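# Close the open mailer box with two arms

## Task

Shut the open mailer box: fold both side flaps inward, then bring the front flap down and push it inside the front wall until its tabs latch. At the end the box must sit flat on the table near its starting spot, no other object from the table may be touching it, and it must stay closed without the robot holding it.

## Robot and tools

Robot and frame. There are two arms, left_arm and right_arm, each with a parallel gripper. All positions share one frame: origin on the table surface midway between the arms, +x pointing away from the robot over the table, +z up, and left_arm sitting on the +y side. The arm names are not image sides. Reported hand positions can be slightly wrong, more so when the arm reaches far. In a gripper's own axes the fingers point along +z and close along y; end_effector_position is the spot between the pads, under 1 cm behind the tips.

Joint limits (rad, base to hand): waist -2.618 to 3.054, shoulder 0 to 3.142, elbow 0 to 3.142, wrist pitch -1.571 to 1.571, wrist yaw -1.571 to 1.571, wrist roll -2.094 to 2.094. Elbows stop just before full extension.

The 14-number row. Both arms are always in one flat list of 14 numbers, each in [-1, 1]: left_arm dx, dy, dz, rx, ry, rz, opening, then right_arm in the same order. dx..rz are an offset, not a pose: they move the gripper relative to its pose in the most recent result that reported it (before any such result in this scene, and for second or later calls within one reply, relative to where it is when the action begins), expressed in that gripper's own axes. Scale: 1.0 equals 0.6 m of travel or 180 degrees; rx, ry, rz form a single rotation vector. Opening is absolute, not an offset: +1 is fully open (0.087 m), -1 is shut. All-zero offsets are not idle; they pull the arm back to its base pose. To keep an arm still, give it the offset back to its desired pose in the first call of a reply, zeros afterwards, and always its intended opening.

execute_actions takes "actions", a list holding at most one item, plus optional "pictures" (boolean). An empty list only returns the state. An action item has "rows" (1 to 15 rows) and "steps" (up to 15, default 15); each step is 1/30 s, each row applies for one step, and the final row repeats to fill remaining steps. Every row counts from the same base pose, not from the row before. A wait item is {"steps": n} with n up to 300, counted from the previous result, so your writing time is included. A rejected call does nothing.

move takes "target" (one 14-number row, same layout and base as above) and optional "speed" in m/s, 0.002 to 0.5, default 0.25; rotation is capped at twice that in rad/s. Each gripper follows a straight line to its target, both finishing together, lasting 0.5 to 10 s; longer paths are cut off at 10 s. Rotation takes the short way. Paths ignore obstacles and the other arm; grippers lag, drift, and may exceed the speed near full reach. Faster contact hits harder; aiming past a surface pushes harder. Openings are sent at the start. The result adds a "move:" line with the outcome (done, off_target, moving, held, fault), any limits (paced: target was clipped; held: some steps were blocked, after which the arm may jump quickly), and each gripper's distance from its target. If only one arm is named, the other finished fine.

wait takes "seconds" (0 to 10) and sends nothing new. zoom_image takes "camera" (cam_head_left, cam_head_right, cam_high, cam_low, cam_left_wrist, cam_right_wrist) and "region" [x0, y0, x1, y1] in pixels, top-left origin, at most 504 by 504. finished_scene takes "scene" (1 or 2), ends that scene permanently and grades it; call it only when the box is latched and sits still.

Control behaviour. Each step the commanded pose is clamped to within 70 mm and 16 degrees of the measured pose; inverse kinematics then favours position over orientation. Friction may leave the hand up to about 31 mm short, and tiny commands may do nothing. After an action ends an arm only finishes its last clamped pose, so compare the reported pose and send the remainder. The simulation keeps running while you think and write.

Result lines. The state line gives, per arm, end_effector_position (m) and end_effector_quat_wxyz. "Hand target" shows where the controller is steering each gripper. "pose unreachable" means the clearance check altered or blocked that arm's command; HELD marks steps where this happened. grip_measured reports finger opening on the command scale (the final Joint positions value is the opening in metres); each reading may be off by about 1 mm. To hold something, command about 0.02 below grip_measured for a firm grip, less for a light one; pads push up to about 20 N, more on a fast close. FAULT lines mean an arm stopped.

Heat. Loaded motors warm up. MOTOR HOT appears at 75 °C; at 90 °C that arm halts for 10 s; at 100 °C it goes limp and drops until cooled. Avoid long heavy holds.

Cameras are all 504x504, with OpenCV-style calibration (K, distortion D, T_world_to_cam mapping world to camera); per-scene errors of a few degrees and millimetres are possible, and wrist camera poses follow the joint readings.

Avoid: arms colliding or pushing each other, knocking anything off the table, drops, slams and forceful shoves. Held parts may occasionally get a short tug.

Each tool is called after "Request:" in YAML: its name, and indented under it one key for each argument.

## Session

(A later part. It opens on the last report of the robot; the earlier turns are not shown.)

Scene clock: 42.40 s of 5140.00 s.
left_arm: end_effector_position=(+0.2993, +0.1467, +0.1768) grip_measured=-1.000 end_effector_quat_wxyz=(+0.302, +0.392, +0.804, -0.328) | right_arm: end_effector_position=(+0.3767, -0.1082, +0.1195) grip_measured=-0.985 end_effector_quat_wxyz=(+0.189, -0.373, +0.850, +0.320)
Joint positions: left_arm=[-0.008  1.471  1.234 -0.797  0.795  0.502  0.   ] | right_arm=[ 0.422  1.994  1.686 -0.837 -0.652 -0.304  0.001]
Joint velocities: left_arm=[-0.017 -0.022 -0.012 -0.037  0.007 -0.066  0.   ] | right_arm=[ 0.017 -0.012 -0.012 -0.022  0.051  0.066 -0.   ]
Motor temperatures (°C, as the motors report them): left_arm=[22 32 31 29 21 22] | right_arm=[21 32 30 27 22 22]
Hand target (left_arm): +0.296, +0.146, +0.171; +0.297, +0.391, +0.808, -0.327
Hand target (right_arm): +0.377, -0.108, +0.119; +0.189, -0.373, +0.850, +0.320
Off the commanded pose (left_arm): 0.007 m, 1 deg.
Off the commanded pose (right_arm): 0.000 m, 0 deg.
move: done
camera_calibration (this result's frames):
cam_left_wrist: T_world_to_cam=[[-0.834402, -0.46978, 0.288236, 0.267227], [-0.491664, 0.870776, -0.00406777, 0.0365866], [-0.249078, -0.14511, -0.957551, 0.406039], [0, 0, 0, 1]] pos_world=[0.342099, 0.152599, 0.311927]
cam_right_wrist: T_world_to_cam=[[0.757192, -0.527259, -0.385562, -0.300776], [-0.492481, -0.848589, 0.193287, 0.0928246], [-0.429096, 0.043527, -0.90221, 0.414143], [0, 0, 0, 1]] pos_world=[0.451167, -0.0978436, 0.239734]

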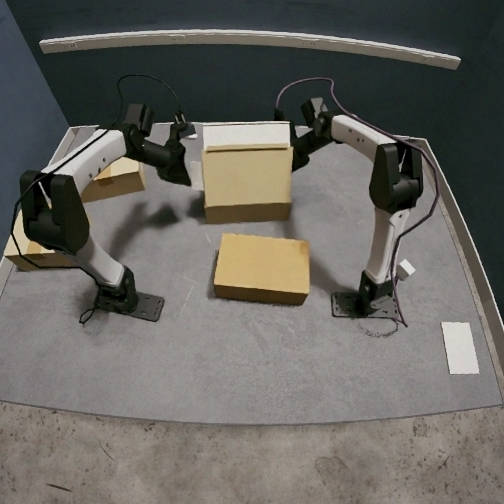

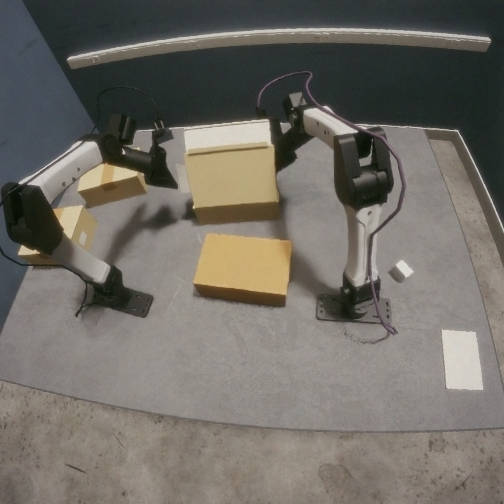

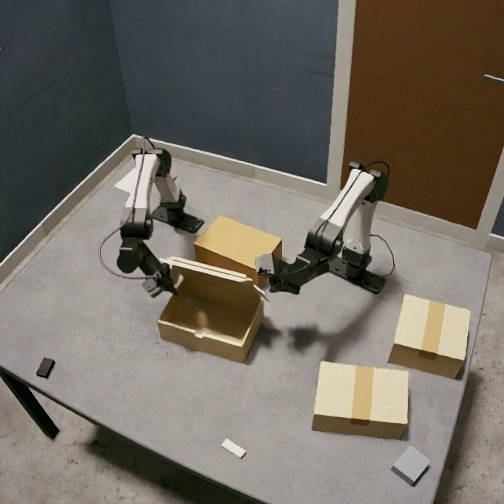

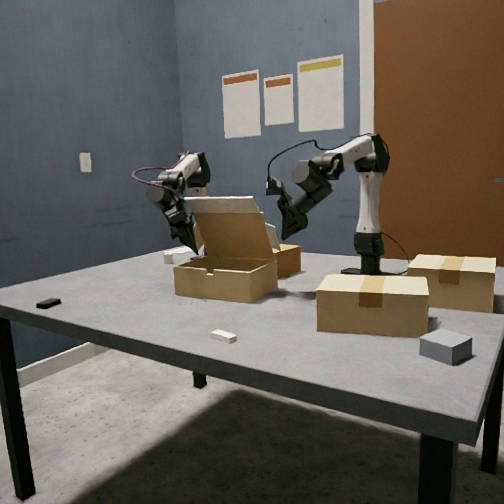

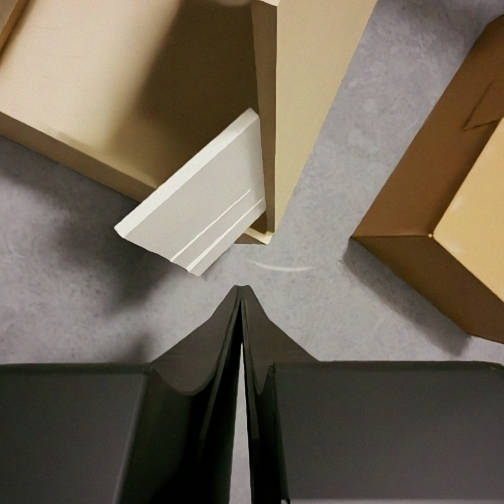

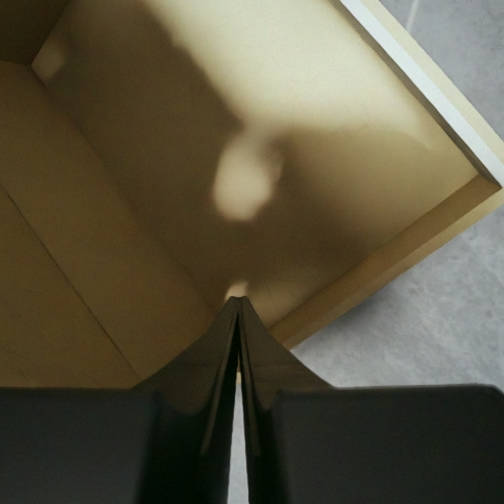

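Request:
move:
  target: [-0.065,0.07,0.038,0,0,0,-1, 0,0,0,0,0,0,-1]
  speed: 0.05

Request:
move:
  target: [-0.037,-0.04,0.063,0,0,0,-1, 0,0,0,0,0,0,-1]
  speed: 0.05

Scene clock: 46.67 s of 5140.00 s.
left_arm: end_effector_position=(+0.3576, +0.1365, +0.1810) grip_measured=-1.000 end_effector_quat_wxyz=(+0.308, +0.393, +0.803, -0.326) | right_arm: end_effector_position=(+0.3767, -0.1082, +0.1195) grip_measured=-0.985 end_effector_quat_wxyz=(+0.189, -0.373, +0.850, +0.320)
Joint positions: left_arm=[-0.008  1.683  1.46  -0.794  0.793  0.498  0.   ] | right_arm=[ 0.422  1.994  1.686 -0.837 -0.652 -0.304  0.001]
Joint velocities: left_arm=[-0.002 -0.017  0.012 -0.022 -0.066 -0.051  0.   ] | right_arm=[-0.002 -0.002 -0.007  0.022 -0.066  0.022 -0.001]
Motor temperatures (°C, as the motors report them): left_arm=[22 31 31 29 21 22] | right_arm=[21 33 30 27 22 22]
Hand target (left_arm): +0.359, +0.133, +0.178; +0.302, +0.392, +0.804, -0.328
Hand target (right_arm): +0.377, -0.108, +0.119; +0.189, -0.373, +0.850, +0.320
Off the commanded pose (left_arm): 0.005 m, 1 deg.
Off the commanded pose (right_arm): 0.000 m, 0 deg.
move: done
camera_calibration (this result's frames):
cam_left_wrist: T_world_to_cam=[[-0.83668, -0.471799, 0.278158, 0.312737], [-0.494425, 0.869123, -0.0130292, 0.077002], [-0.235606, -0.148429, -0.960447, 0.419282], [0, 0, 0, 1]] pos_world=[0.398518, 0.142859, 0.316712]
cam_right_wrist: T_world_to_cam=[[0.757192, -0.527259, -0.385562, -0.300776], [-0.492481, -0.848589, 0.193287, 0.0928246], [-0.429096, 0.043527, -0.90221, 0.414143], [0, 0, 0, 1]] pos_world=[0.451167, -0.0978436, 0.239734]

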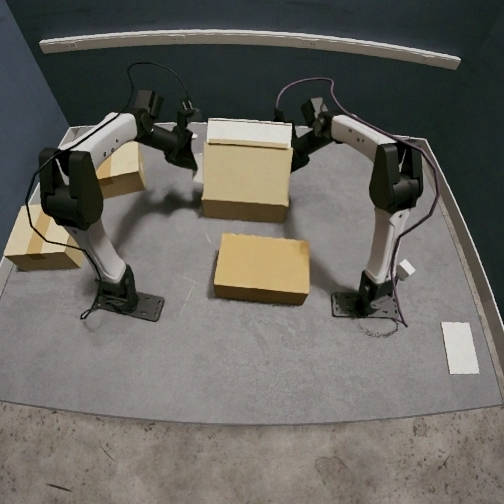

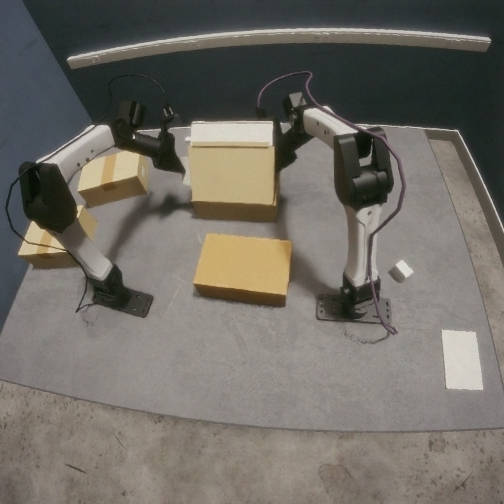

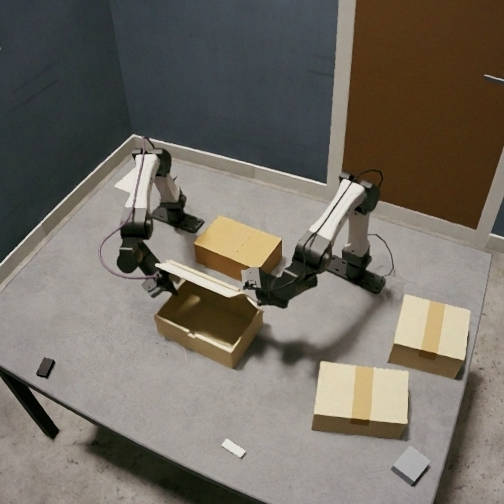

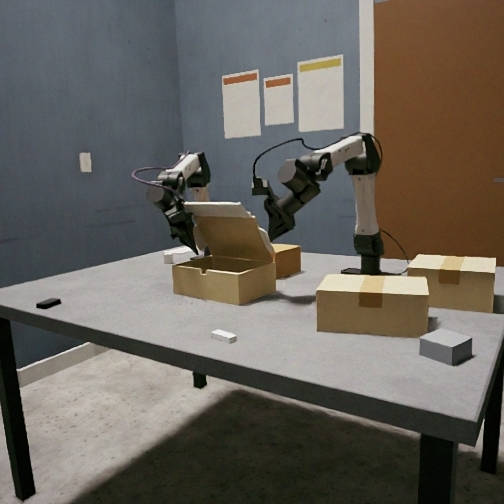

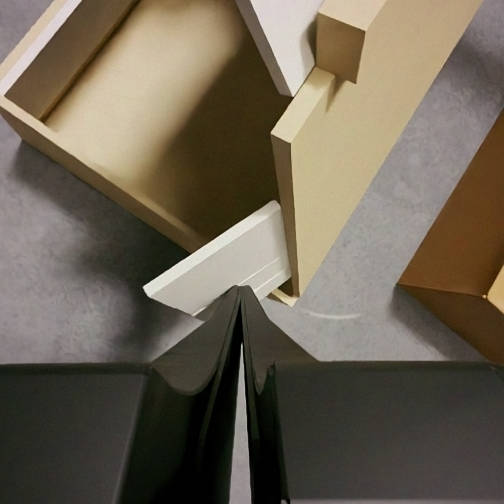

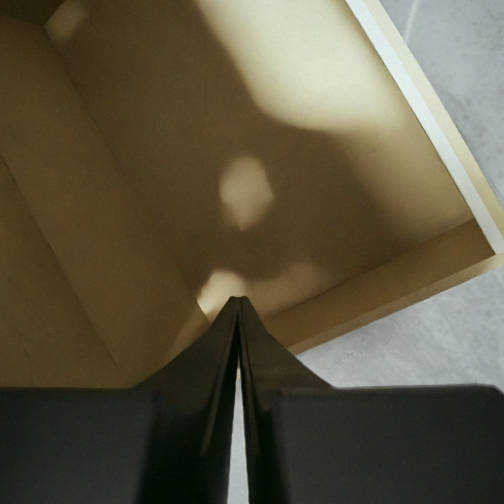

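Scene clock: 48.13 s of 5140.00 s.
left_arm: end_effector_position=(+0.3552, +0.0927, +0.1829) grip_measured=-1.000 end_effector_quat_wxyz=(+0.308, +0.390, +0.805, -0.323) | right_arm: end_effector_position=(+0.3771, -0.1088, +0.1193) grip_measured=-0.985 end_effector_quat_wxyz=(+0.189, -0.373, +0.851, +0.319)
Joint positions: left_arm=[-0.136  1.689  1.46  -0.688  0.711  0.349  0.   ] | right_arm=[ 0.421  1.994  1.686 -0.837 -0.65  -0.304  0.001]
Joint velocities: left_arm=[-0.012 -0.002  0.007 -0.139 -0.022 -0.037  0.   ] | right_arm=[-0.022  0.007 -0.002  0.022  0.007 -0.022  0.   ]
Motor temperatures (°C, as the motors report them): left_arm=[22 32 31 29 21 22] | right_arm=[21 33 30 27 22 22]
Hand target (left_arm): +0.358, +0.086, +0.182; +0.308, +0.393, +0.802, -0.328
Hand target (right_arm): +0.377, -0.108, +0.119; +0.189, -0.373, +0.850, +0.320
Off the commanded pose (left_arm): 0.007 m, 1 deg.
Off the commanded pose (right_arm): 0.001 m, 0 deg.
move: done
camera_calibration (this result's frames):
cam_left_wrist: T_world_to_cam=[[-0.832692, -0.479901, 0.276258, 0.289224], [-0.501171, 0.865317, -0.00743583, 0.11567], [-0.235482, -0.144644, -0.961055, 0.413735], [0, 0, 0, 1]] pos_world=[0.396232, 0.0985523, 0.318581]
cam_right_wrist: T_world_to_cam=[[0.756584, -0.529299, -0.383958, -0.301636], [-0.494078, -0.84737, 0.194553, 0.0931674], [-0.428331, 0.0425101, -0.902621, 0.413808], [0, 0, 0, 1]] pos_world=[0.451492, -0.0982992, 0.23957]

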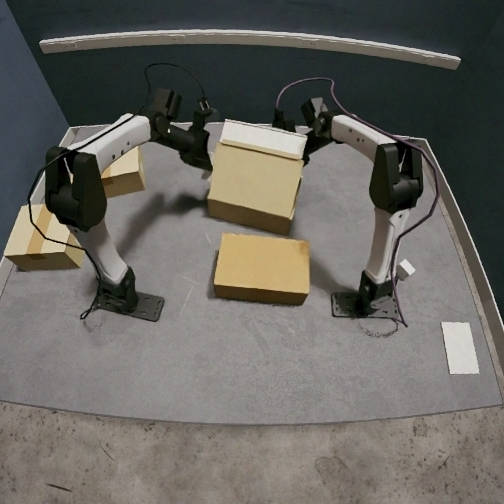

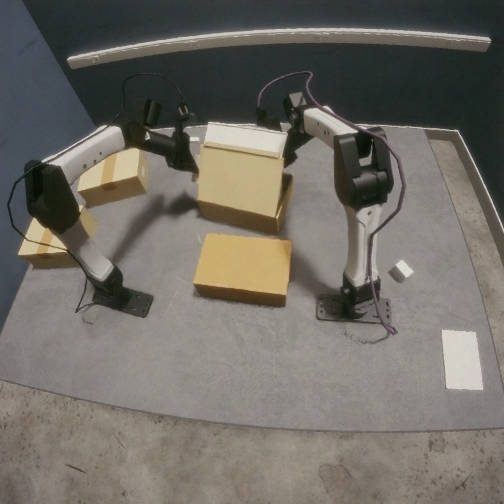

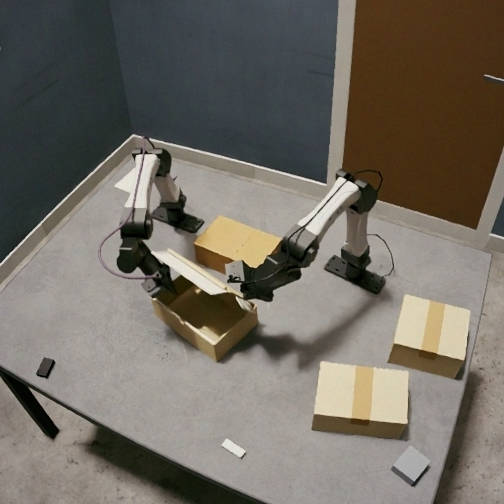

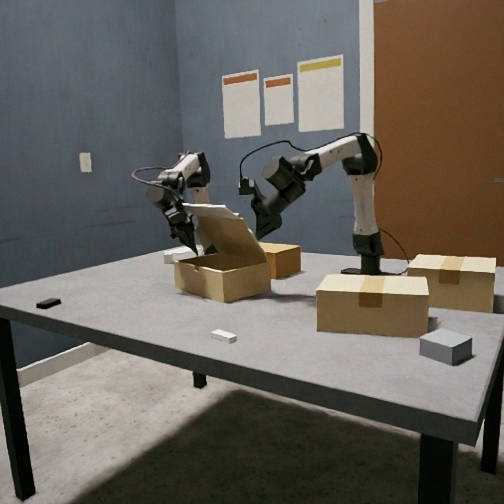

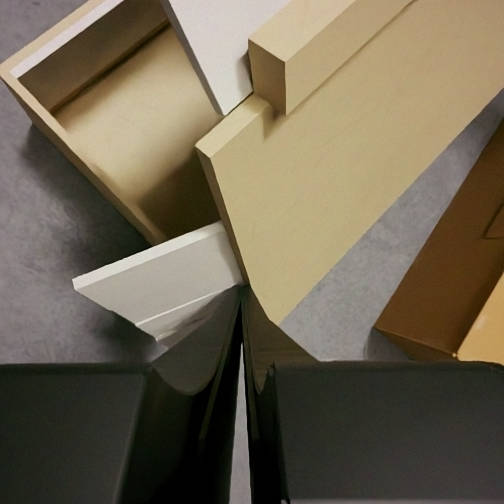

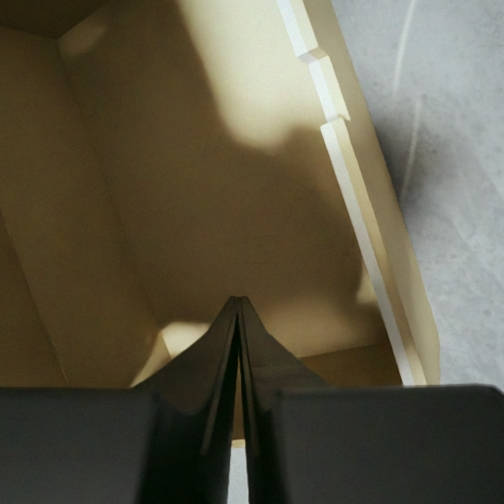

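Request:
execute_actions:
  actions: []

Scene clock: 55.27 s of 5140.00 s.
left_arm: end_effector_position=(+0.3556, +0.0925, +0.1831) grip_measured=-1.000 end_effector_quat_wxyz=(+0.309, +0.390, +0.805, -0.323) | right_arm: end_effector_position=(+0.3771, -0.1088, +0.1193) grip_measured=-0.985 end_effector_quat_wxyz=(+0.189, -0.373, +0.851, +0.319)
Joint positions: left_arm=[-0.136  1.689  1.46  -0.686  0.711  0.347  0.   ] | right_arm=[ 0.421  1.994  1.686 -0.837 -0.65  -0.304  0.001]
Joint velocities: left_arm=[-0.007  0.017 -0.002  0.037 -0.037 -0.051  0.   ] | right_arm=[-0.002 -0.017 -0.007 -0.037 -0.007  0.022  0.   ]
Motor temperatures (°C, as the motors report them): left_arm=[22 32 32 29 21 22] | right_arm=[21 34 30 27 22 22]
Hand target (left_arm): +0.358, +0.086, +0.182; +0.308, +0.392, +0.802, -0.328
Hand target (right_arm): +0.377, -0.108, +0.119; +0.189, -0.373, +0.850, +0.320
Off the commanded pose (left_arm): 0.006 m, 1 deg.
Off the commanded pose (right_arm): 0.001 m, 0 deg.
Steps of this call (steps 1 to 90: nothing new was sent; then 4.13 s passed at rest). Readings (end_effector_position):
1: left_arm (+0.3553, +0.0926, +0.1829) | right_arm (+0.3771, -0.1088, +0.1193)
2: left_arm (+0.3553, +0.0926, +0.1830) | right_arm (+0.3771, -0.1088, +0.1193)
4: left_arm (+0.3554, +0.0926, +0.1830) | right_arm (+0.3771, -0.1088, +0.1193)
8: left_arm (+0.3555, +0.0926, +0.1831) | right_arm (+0.3771, -0.1088, +0.1193)
90: the state above
camera_calibration (this result's frames):
cam_left_wrist: T_world_to_cam=[[-0.832344, -0.480538, 0.276202, 0.289317], [-0.502156, 0.864732, -0.00879964, 0.116656], [-0.234612, -0.146021, -0.961059, 0.413856], [0, 0, 0, 1]] pos_world=[0.396486, 0.098583, 0.318857]
cam_right_wrist: T_world_to_cam=[[0.756584, -0.529299, -0.383958, -0.301636], [-0.494078, -0.84737, 0.194553, 0.0931674], [-0.428331, 0.0425101, -0.902621, 0.413808], [0, 0, 0, 1]] pos_world=[0.451492, -0.0982992, 0.23957]

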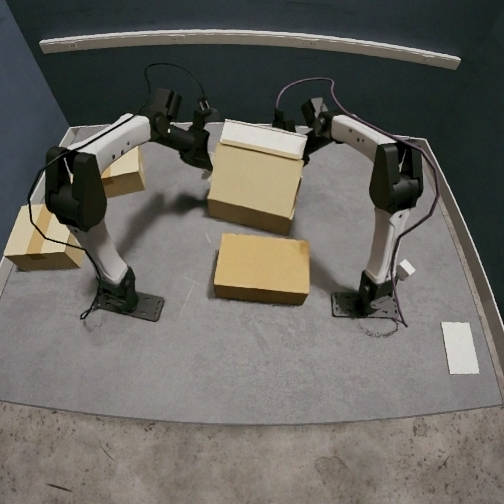

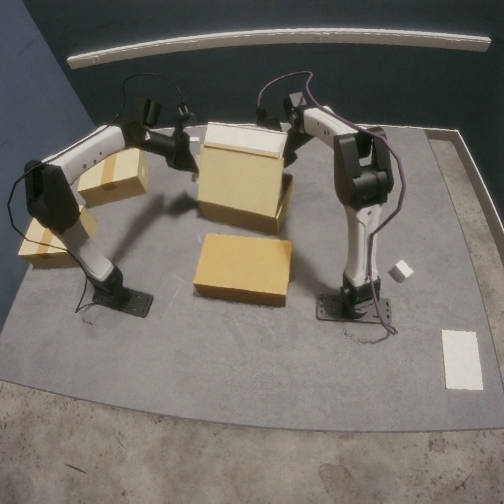

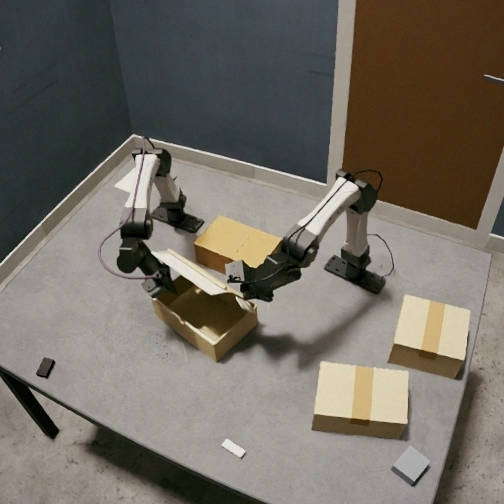

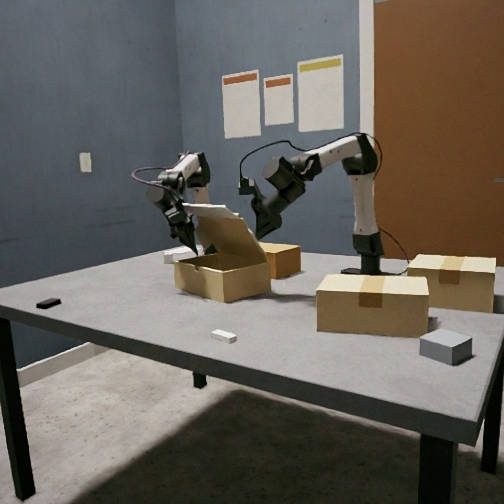

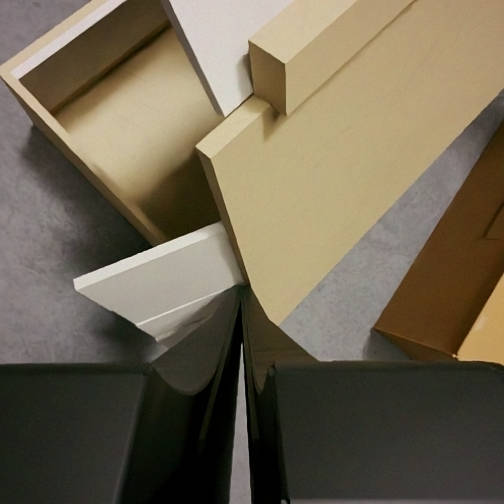

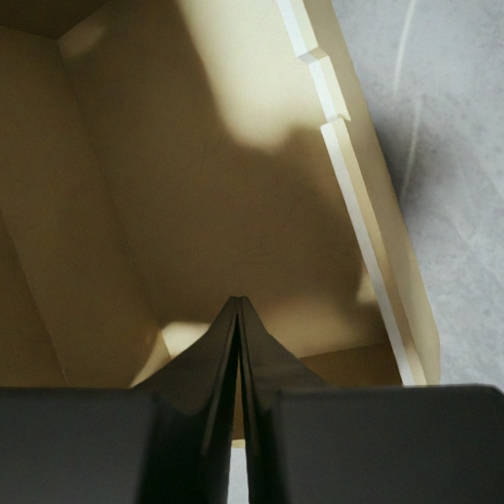

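Request:
move:
  target: [0.086,0.098,-0.152,0,0,0,-1,0.073,-0.193,-0.163,0,0,0,-1]

Request:
move:
  target: [0,0,0,0,0,0,-1,0.065,-0.047,0.085,0,0,0,-1]

Scene clock: 60.60 s of 5140.00 s.
left_arm: end_effector_position=(+0.3555, +0.2131, +0.1859) grip_measured=-1.000 end_effector_quat_wxyz=(+0.320, +0.393, +0.804, -0.313) | right_arm: end_effector_position=(+0.4261, -0.2611, +0.1204) grip_measured=-0.985 end_effector_quat_wxyz=(+0.194, -0.366, +0.854, +0.315)
Joint positions: left_arm=[ 0.213  1.682  1.505 -1.022  0.871  0.78   0.   ] | right_arm=[ 0.042  2.157  1.961 -1.239 -0.749 -0.759  0.001]
Joint velocities: left_arm=[ 0.002  0.017  0.017 -0.022 -0.037  0.051  0.   ] | right_arm=[-0.012  0.017 -0.017 -0.007 -0.081 -0.022  0.001]
Motor temperatures (°C, as the motors report them): left_arm=[22 32 32 29 21 22] | right_arm=[21 34 30 27 22 22]
Hand target (left_arm): +0.355, +0.213, +0.183; +0.310, +0.390, +0.806, -0.319
Hand target (right_arm): +0.427, -0.257, +0.120; +0.191, -0.371, +0.850, +0.320
Off the commanded pose (left_arm): 0.003 m, 2 deg.
Off the commanded pose (right_arm): 0.004 m, 1 deg.
After step 90, 0.97 s passed at rest.
move: done
camera_calibration (this result's frames):
cam_left_wrist: T_world_to_cam=[[-0.835796, -0.489634, 0.2484, 0.354763], [-0.508785, 0.860759, -0.0152307, 0.0167132], [-0.206355, -0.139112, -0.968538, 0.42394], [0, 0, 0, 1]] pos_world=[0.392496, 0.218293, 0.322733]
cam_right_wrist: T_world_to_cam=[[0.748556, -0.54466, -0.378166, -0.420145], [-0.511652, -0.837225, 0.193044, -0.00153942], [-0.421754, 0.048985, -0.905386, 0.441539], [0, 0, 0, 1]] pos_world=[0.499935, -0.251754, 0.241176]

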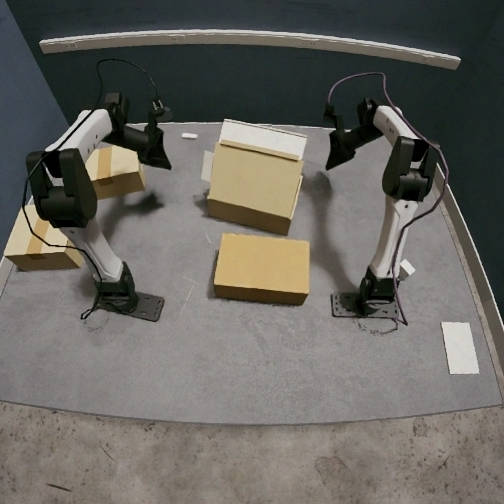

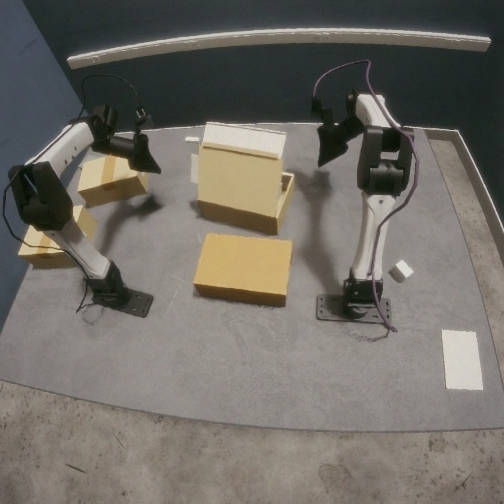

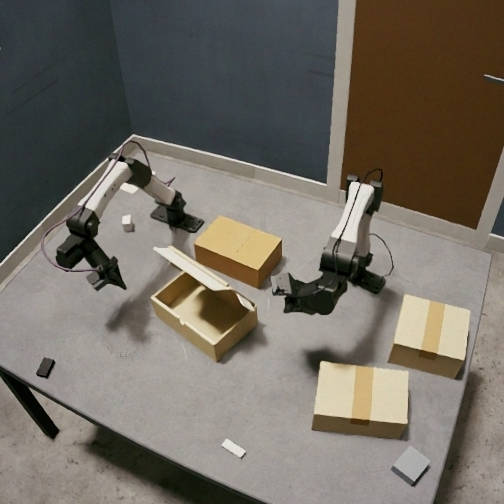

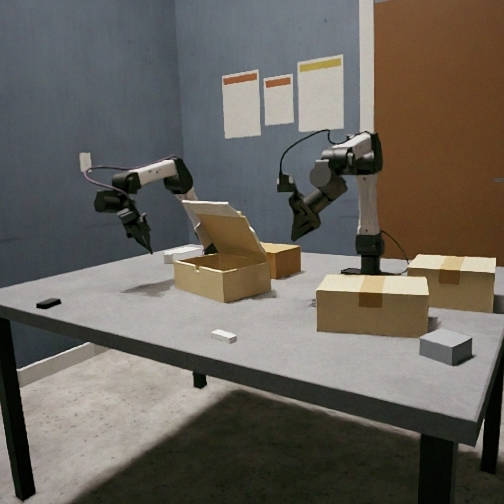

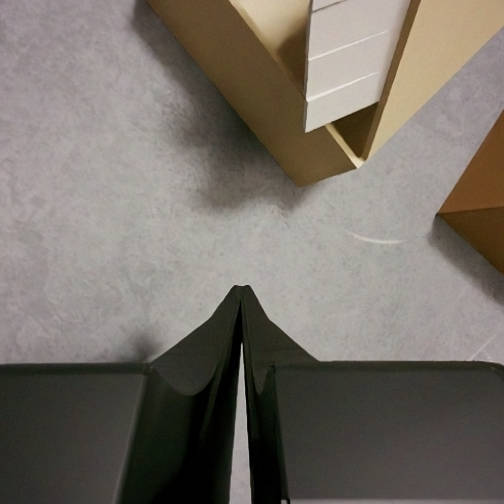

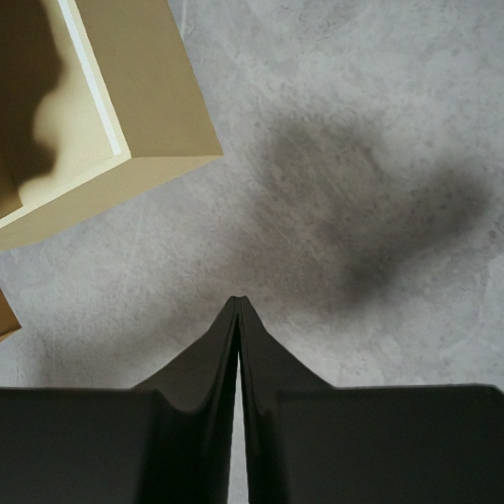

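Scene clock: 61.67 s of 5140.00 s.
left_arm: end_effector_position=(+0.3555, +0.2131, +0.1859) grip_measured=-1.000 end_effector_quat_wxyz=(+0.320, +0.393, +0.804, -0.313) | right_arm: end_effector_position=(+0.4263, -0.2609, +0.0565) grip_measured=-0.985 end_effector_quat_wxyz=(+0.194, -0.365, +0.854, +0.316)
Joint positions: left_arm=[ 0.213  1.682  1.505 -1.022  0.871  0.78   0.   ] | right_arm=[ 0.042  2.18   1.743 -0.998 -0.75  -0.759  0.001]
Joint velocities: left_arm=[-0.007 -0.007 -0.007  0.051  0.022 -0.007  0.   ] | right_arm=[ 0.002 -0.027  0.012  0.007 -0.007 -0.037 -0.001]
Motor temperatures (°C, as the motors report them): left_arm=[22 32 32 29 21 22] | right_arm=[21 34 30 27 22 22]
Hand target (left_arm): +0.355, +0.213, +0.186; +0.320, +0.393, +0.804, -0.313
Hand target (right_arm): +0.426, -0.261, +0.051; +0.194, -0.366, +0.854, +0.315
Off the commanded pose (left_arm): 0.000 m, 0 deg.
Off the commanded pose (right_arm): 0.006 m, 0 deg.
move: done
camera_calibration (this result's frames):
cam_left_wrist: T_world_to_cam=[[-0.835796, -0.489634, 0.2484, 0.354763], [-0.508785, 0.860759, -0.0152307, 0.0167132], [-0.206355, -0.139112, -0.968538, 0.42394], [0, 0, 0, 1]] pos_world=[0.392496, 0.218293, 0.322733]
cam_right_wrist: T_world_to_cam=[[0.748469, -0.544296, -0.378862, -0.444272], [-0.511492, -0.837424, 0.192604, 0.0109272], [-0.422102, 0.0496269, -0.905189, 0.384082], [0, 0, 0, 1]] pos_world=[0.500235, -0.251726, 0.177244]

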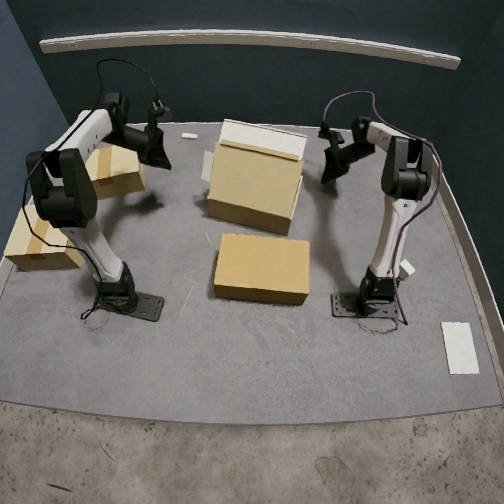

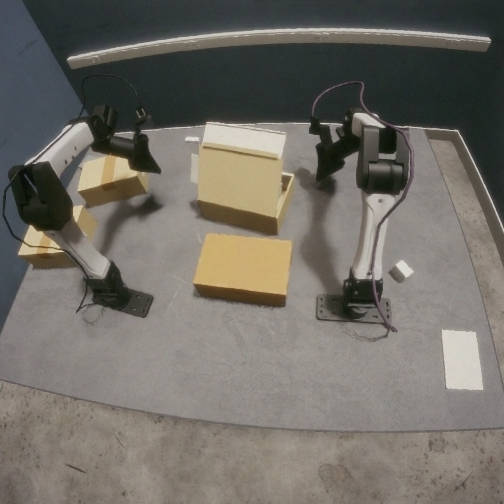

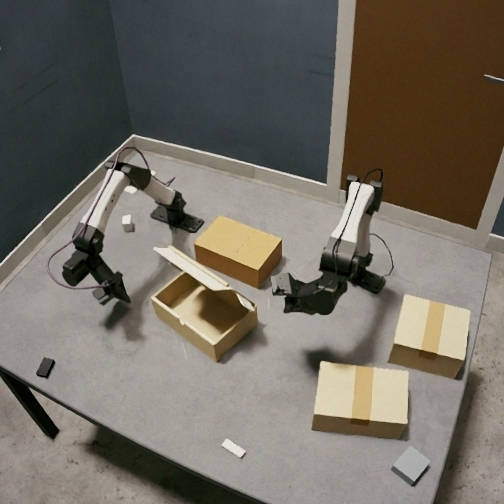

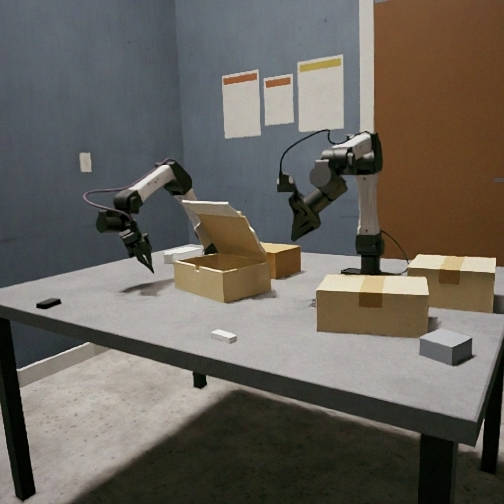

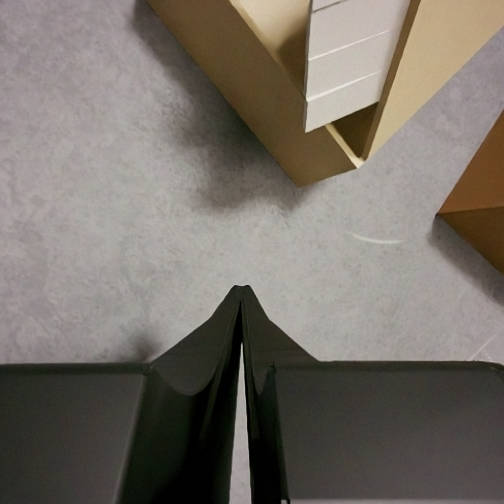

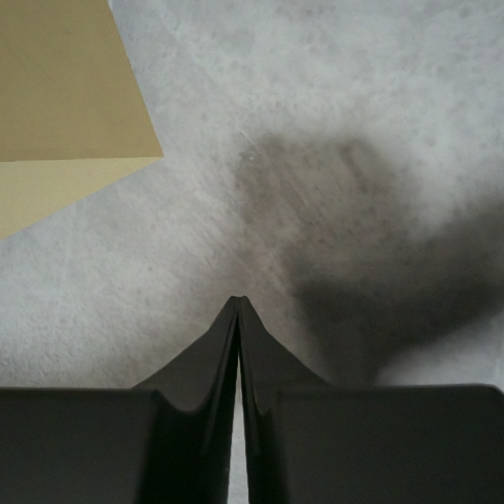

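Request:
move:
  target: [0,0,0,0,0,0,-1,-0.09,0.13,0.14,0,0,0,-1]
  speed: 0.1

Scene clock: 65.03 s of 5140.00 s.
left_arm: end_effector_position=(+0.3555, +0.2131, +0.1859) grip_measured=-1.000 end_effector_quat_wxyz=(+0.320, +0.393, +0.804, -0.313) | right_arm: end_effector_position=(+0.4129, -0.1362, +0.0516) grip_measured=-0.985 end_effector_quat_wxyz=(+0.184, -0.369, +0.854, +0.318)
Joint positions: left_arm=[ 0.213  1.682  1.505 -1.022  0.871  0.78   0.   ] | right_arm=[ 0.333  2.159  1.674 -0.732 -0.679 -0.402  0.001]
Joint velocities: left_arm=[-0.007 -0.002 -0.007 -0.007 -0.007  0.051  0.   ] | right_arm=[-0.002 -0.012  0.002 -0.066 -0.066 -0.066  0.001]
Motor temperatures (°C, as the motors report them): left_arm=[22 32 32 29 21 22] | right_arm=[21 35 30 27 22 22]
Hand target (left_arm): +0.355, +0.213, +0.186; +0.320, +0.393, +0.804, -0.313
Hand target (right_arm): +0.413, -0.136, +0.055; +0.192, -0.367, +0.854, +0.315
Off the commanded pose (left_arm): 0.000 m, 0 deg.
Off the commanded pose (right_arm): 0.005 m, 1 deg.
move: done
camera_calibration (this result's frames):
cam_left_wrist: T_world_to_cam=[[-0.835796, -0.489634, 0.2484, 0.354763], [-0.508785, 0.860759, -0.0152307, 0.0167132], [-0.206355, -0.139112, -0.968538, 0.42394], [0, 0, 0, 1]] pos_world=[0.392496, 0.218293, 0.322733]
cam_right_wrist: T_world_to_cam=[[0.749494, -0.535834, -0.388767, -0.366923], [-0.496889, -0.843379, 0.204483, 0.102001], [-0.437447, 0.0399154, -0.898358, 0.372462], [0, 0, 0, 1]] pos_world=[0.488622, -0.125451, 0.171099]

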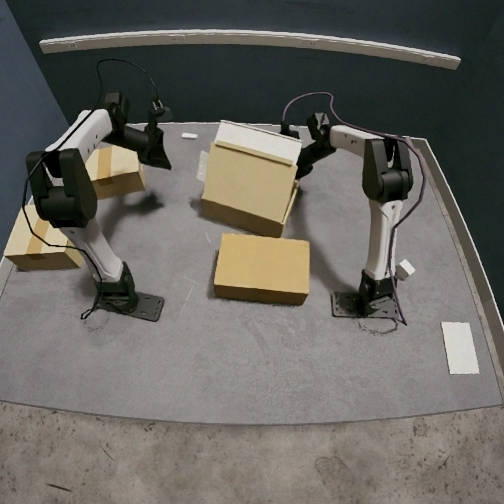

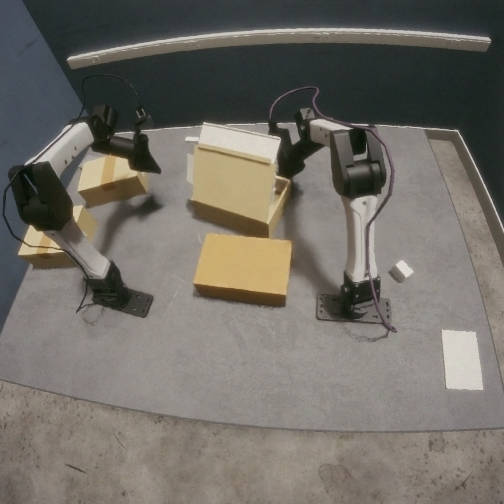

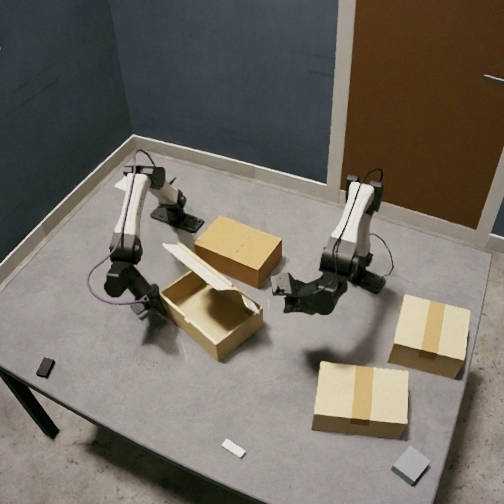

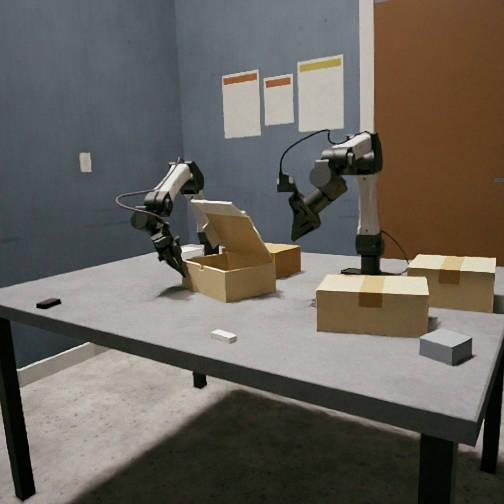

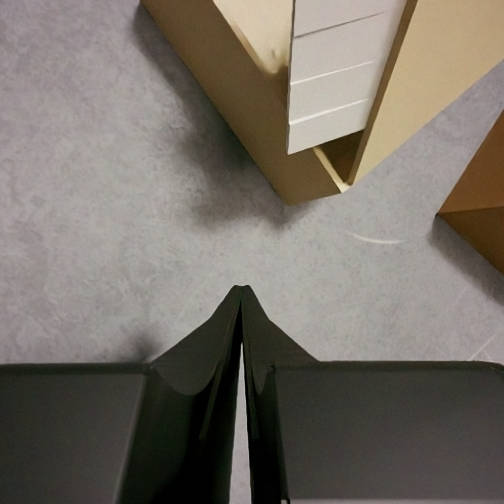

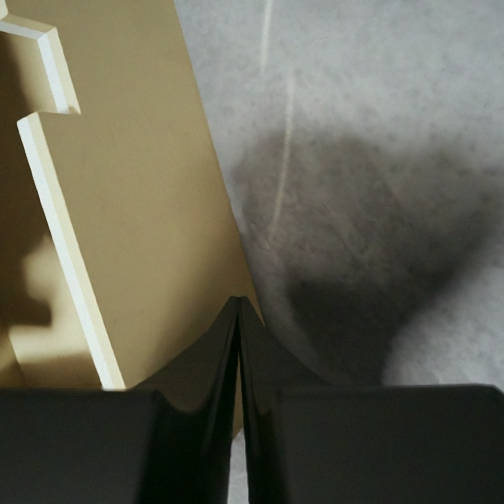

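Request:
move:
  target: [-0.117,0.295,0.12,0,0,0,-1,-0.065,0.047,-0.085,0,0,0,-1]

Request:
move:
  target: [0.0,-0.077,0.257,0,0,0,-1,0.026,0.051,0.008,0,0,0,-1]

Scene clock: 70.93 s of 5140.00 s.
left_arm: end_effector_position=(+0.5559, +0.2208, +0.1557) grip_measured=-1.000 end_effector_quat_wxyz=(+0.361, +0.387, +0.795, -0.296) | right_arm: end_effector_position=(+0.4123, -0.1364, +0.1083) grip_measured=-0.985 end_effector_quat_wxyz=(+0.174, -0.365, +0.857, +0.319)
Joint positions: left_arm=[ 0.213  2.642  2.866 -1.291  0.871  0.712  0.   ] | right_arm=[ 0.333  2.145  1.882 -0.976 -0.678 -0.398  0.001]
Joint velocities: left_arm=[ 0.002 -0.012  0.027 -0.037 -0.037  0.037  0.   ] | right_arm=[-0.017 -0.022 -0.017 -0.022 -0.051  0.037 -0.   ]
Motor temperatures (°C, as the motors report them): left_arm=[22 33 33 29 21 22] | right_arm=[21 36 30 27 22 22]
Hand target (left_arm): +0.553, +0.219, +0.146; +0.347, +0.382, +0.802, -0.303
Hand target (right_arm): +0.413, -0.136, +0.122; +0.185, -0.369, +0.854, +0.318
Off the commanded pose (left_arm): 0.006 m, 5 deg.
Off the commanded pose (right_arm): 0.014 m, 1 deg.
elbow stopped short (left arm): the move would have taken joint 3 (elbow) straighter than the controller allows; a more bent joint 3 avoids this.
After step 90, 1.03 s passed at rest.
move: off_target (left_arm, right_arm)
camera_calibration (this result's frames):
cam_left_wrist: T_world_to_cam=[[-0.833692, -0.519258, 0.187958, 0.548346], [-0.53882, 0.839431, -0.0709139, 0.141701], [-0.120955, -0.160396, -0.979614, 0.396131], [0, 0, 0, 1]] pos_world=[0.581417, 0.229323, 0.295038]
cam_right_wrist: T_world_to_cam=[[0.738745, -0.540791, -0.402246, -0.339408], [-0.494378, -0.840433, 0.221951, 0.0874365], [-0.45809, 0.0348962, -0.888221, 0.429847], [0, 0, 0, 1]] pos_world=[0.490871, -0.125064, 0.225867]

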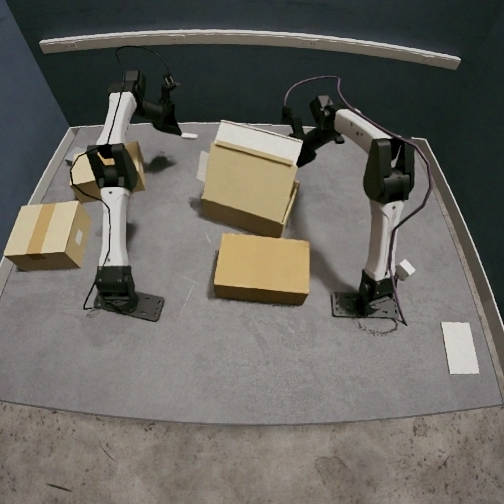

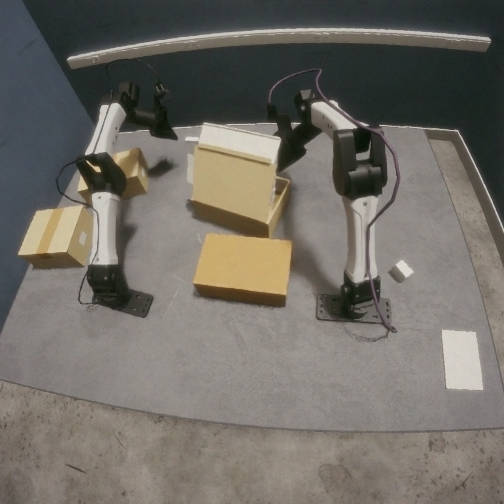

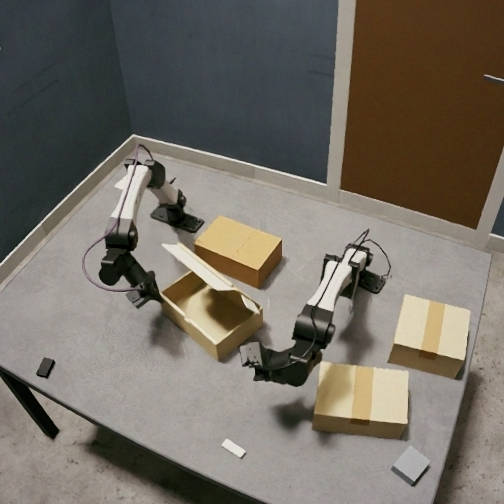

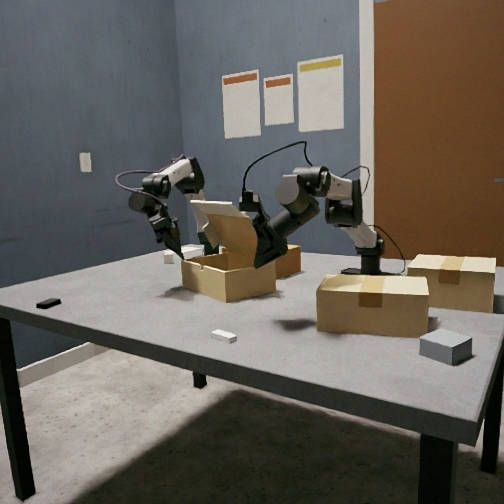

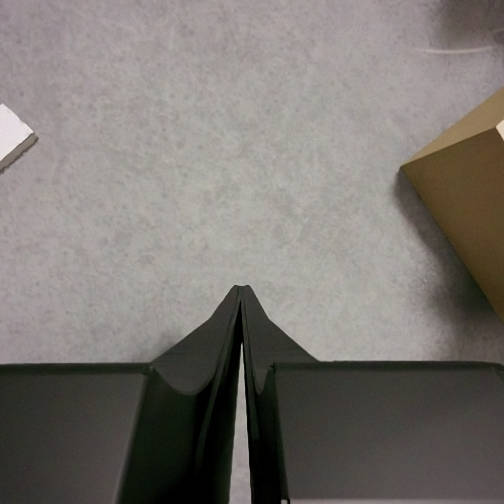

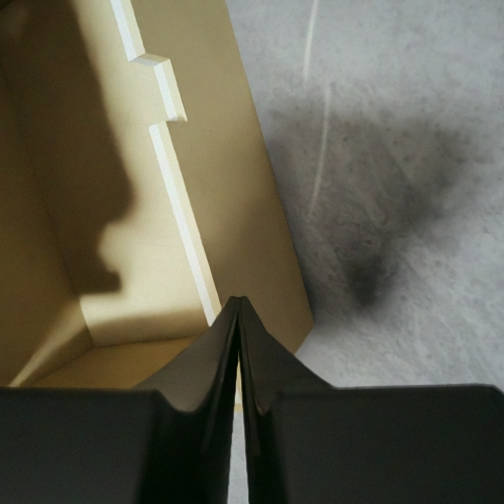

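Scene clock: 73.27 s of 5140.00 s.
left_arm: end_effector_position=(+0.5727, +0.0770, +0.0861) grip_measured=-1.000 end_effector_quat_wxyz=(+0.367, +0.392, +0.788, -0.302) | right_arm: end_effector_position=(+0.3810, -0.1265, +0.1039) grip_measured=-0.985 end_effector_quat_wxyz=(+0.164, -0.364, +0.859, +0.321)
Joint positions: left_arm=[-0.052  2.561  2.371 -0.643  0.735  0.409  0.   ] | right_arm=[ 0.377  2.044  1.71  -0.894 -0.668 -0.35   0.001]
Joint velocities: left_arm=[-0.007 -0.022 -0.002 -0.051 -0.022 -0.051  0.   ] | right_arm=[ 0.007 -0.012 -0.002  0.037  0.007 -0.051 -0.001]
Motor temperatures (°C, as the motors report them): left_arm=[22 35 33 29 21 22] | right_arm=[21 37 30 27 22 22]
Hand target (left_arm): +0.572, +0.081, +0.078; +0.361, +0.386, +0.794, -0.300
Hand target (right_arm): +0.380, -0.125, +0.109; +0.173, -0.365, +0.857, +0.319
Off the commanded pose (left_arm): 0.009 m, 1 deg.
Off the commanded pose (right_arm): 0.006 m, 1 deg.
move: done
camera_calibration (this result's frames):
cam_left_wrist: T_world_to_cam=[[-0.844107, -0.503828, 0.183414, 0.505873], [-0.524668, 0.846649, -0.0889278, 0.259435], [-0.110483, -0.171296, -0.979005, 0.301626], [0, 0, 0, 1]] pos_world=[0.596453, 0.0868894, 0.22558]
cam_right_wrist: T_world_to_cam=[[0.733117, -0.53917, -0.41453, -0.30903], [-0.486429, -0.841671, 0.234469, 0.0768201], [-0.475317, 0.0297461, -0.879312, 0.416282], [0, 0, 0, 1]] pos_world=[0.461789, -0.114346, 0.219927]

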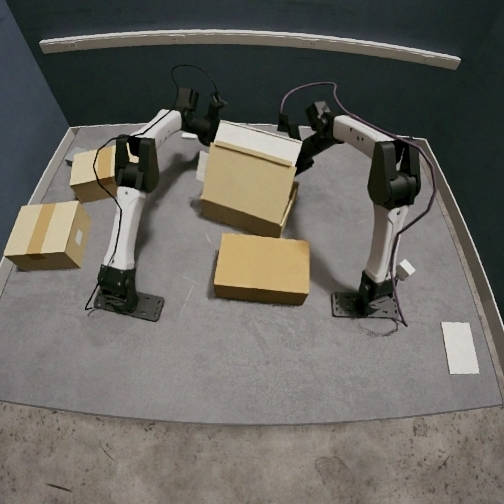

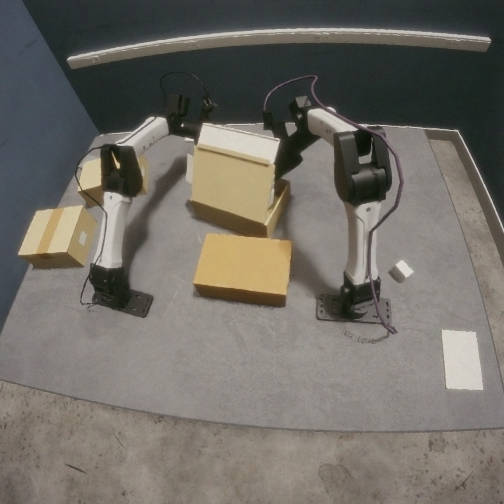

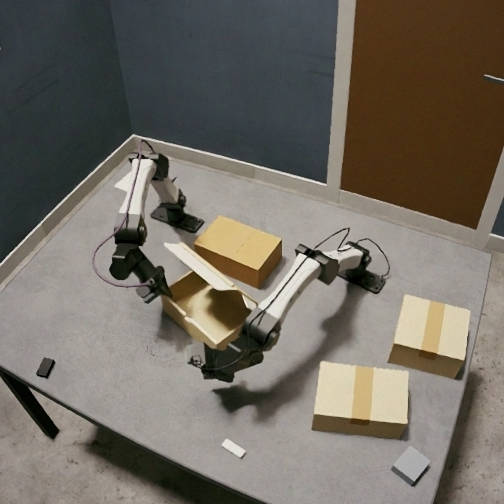

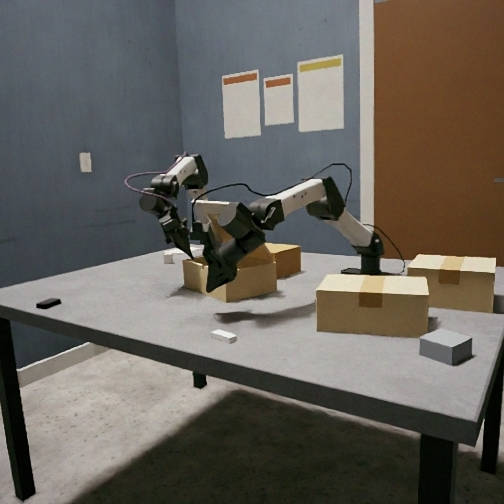

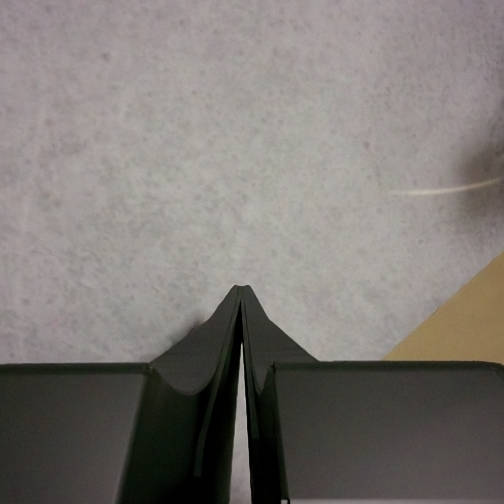

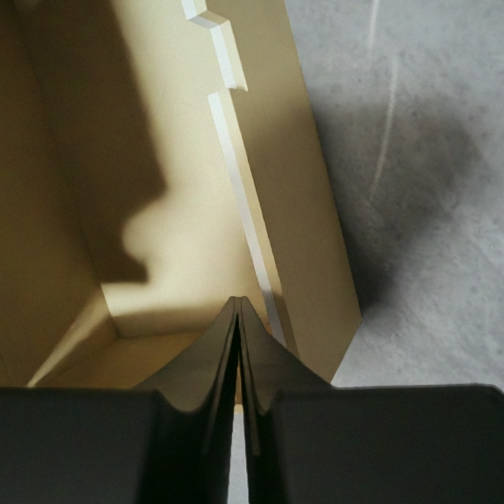

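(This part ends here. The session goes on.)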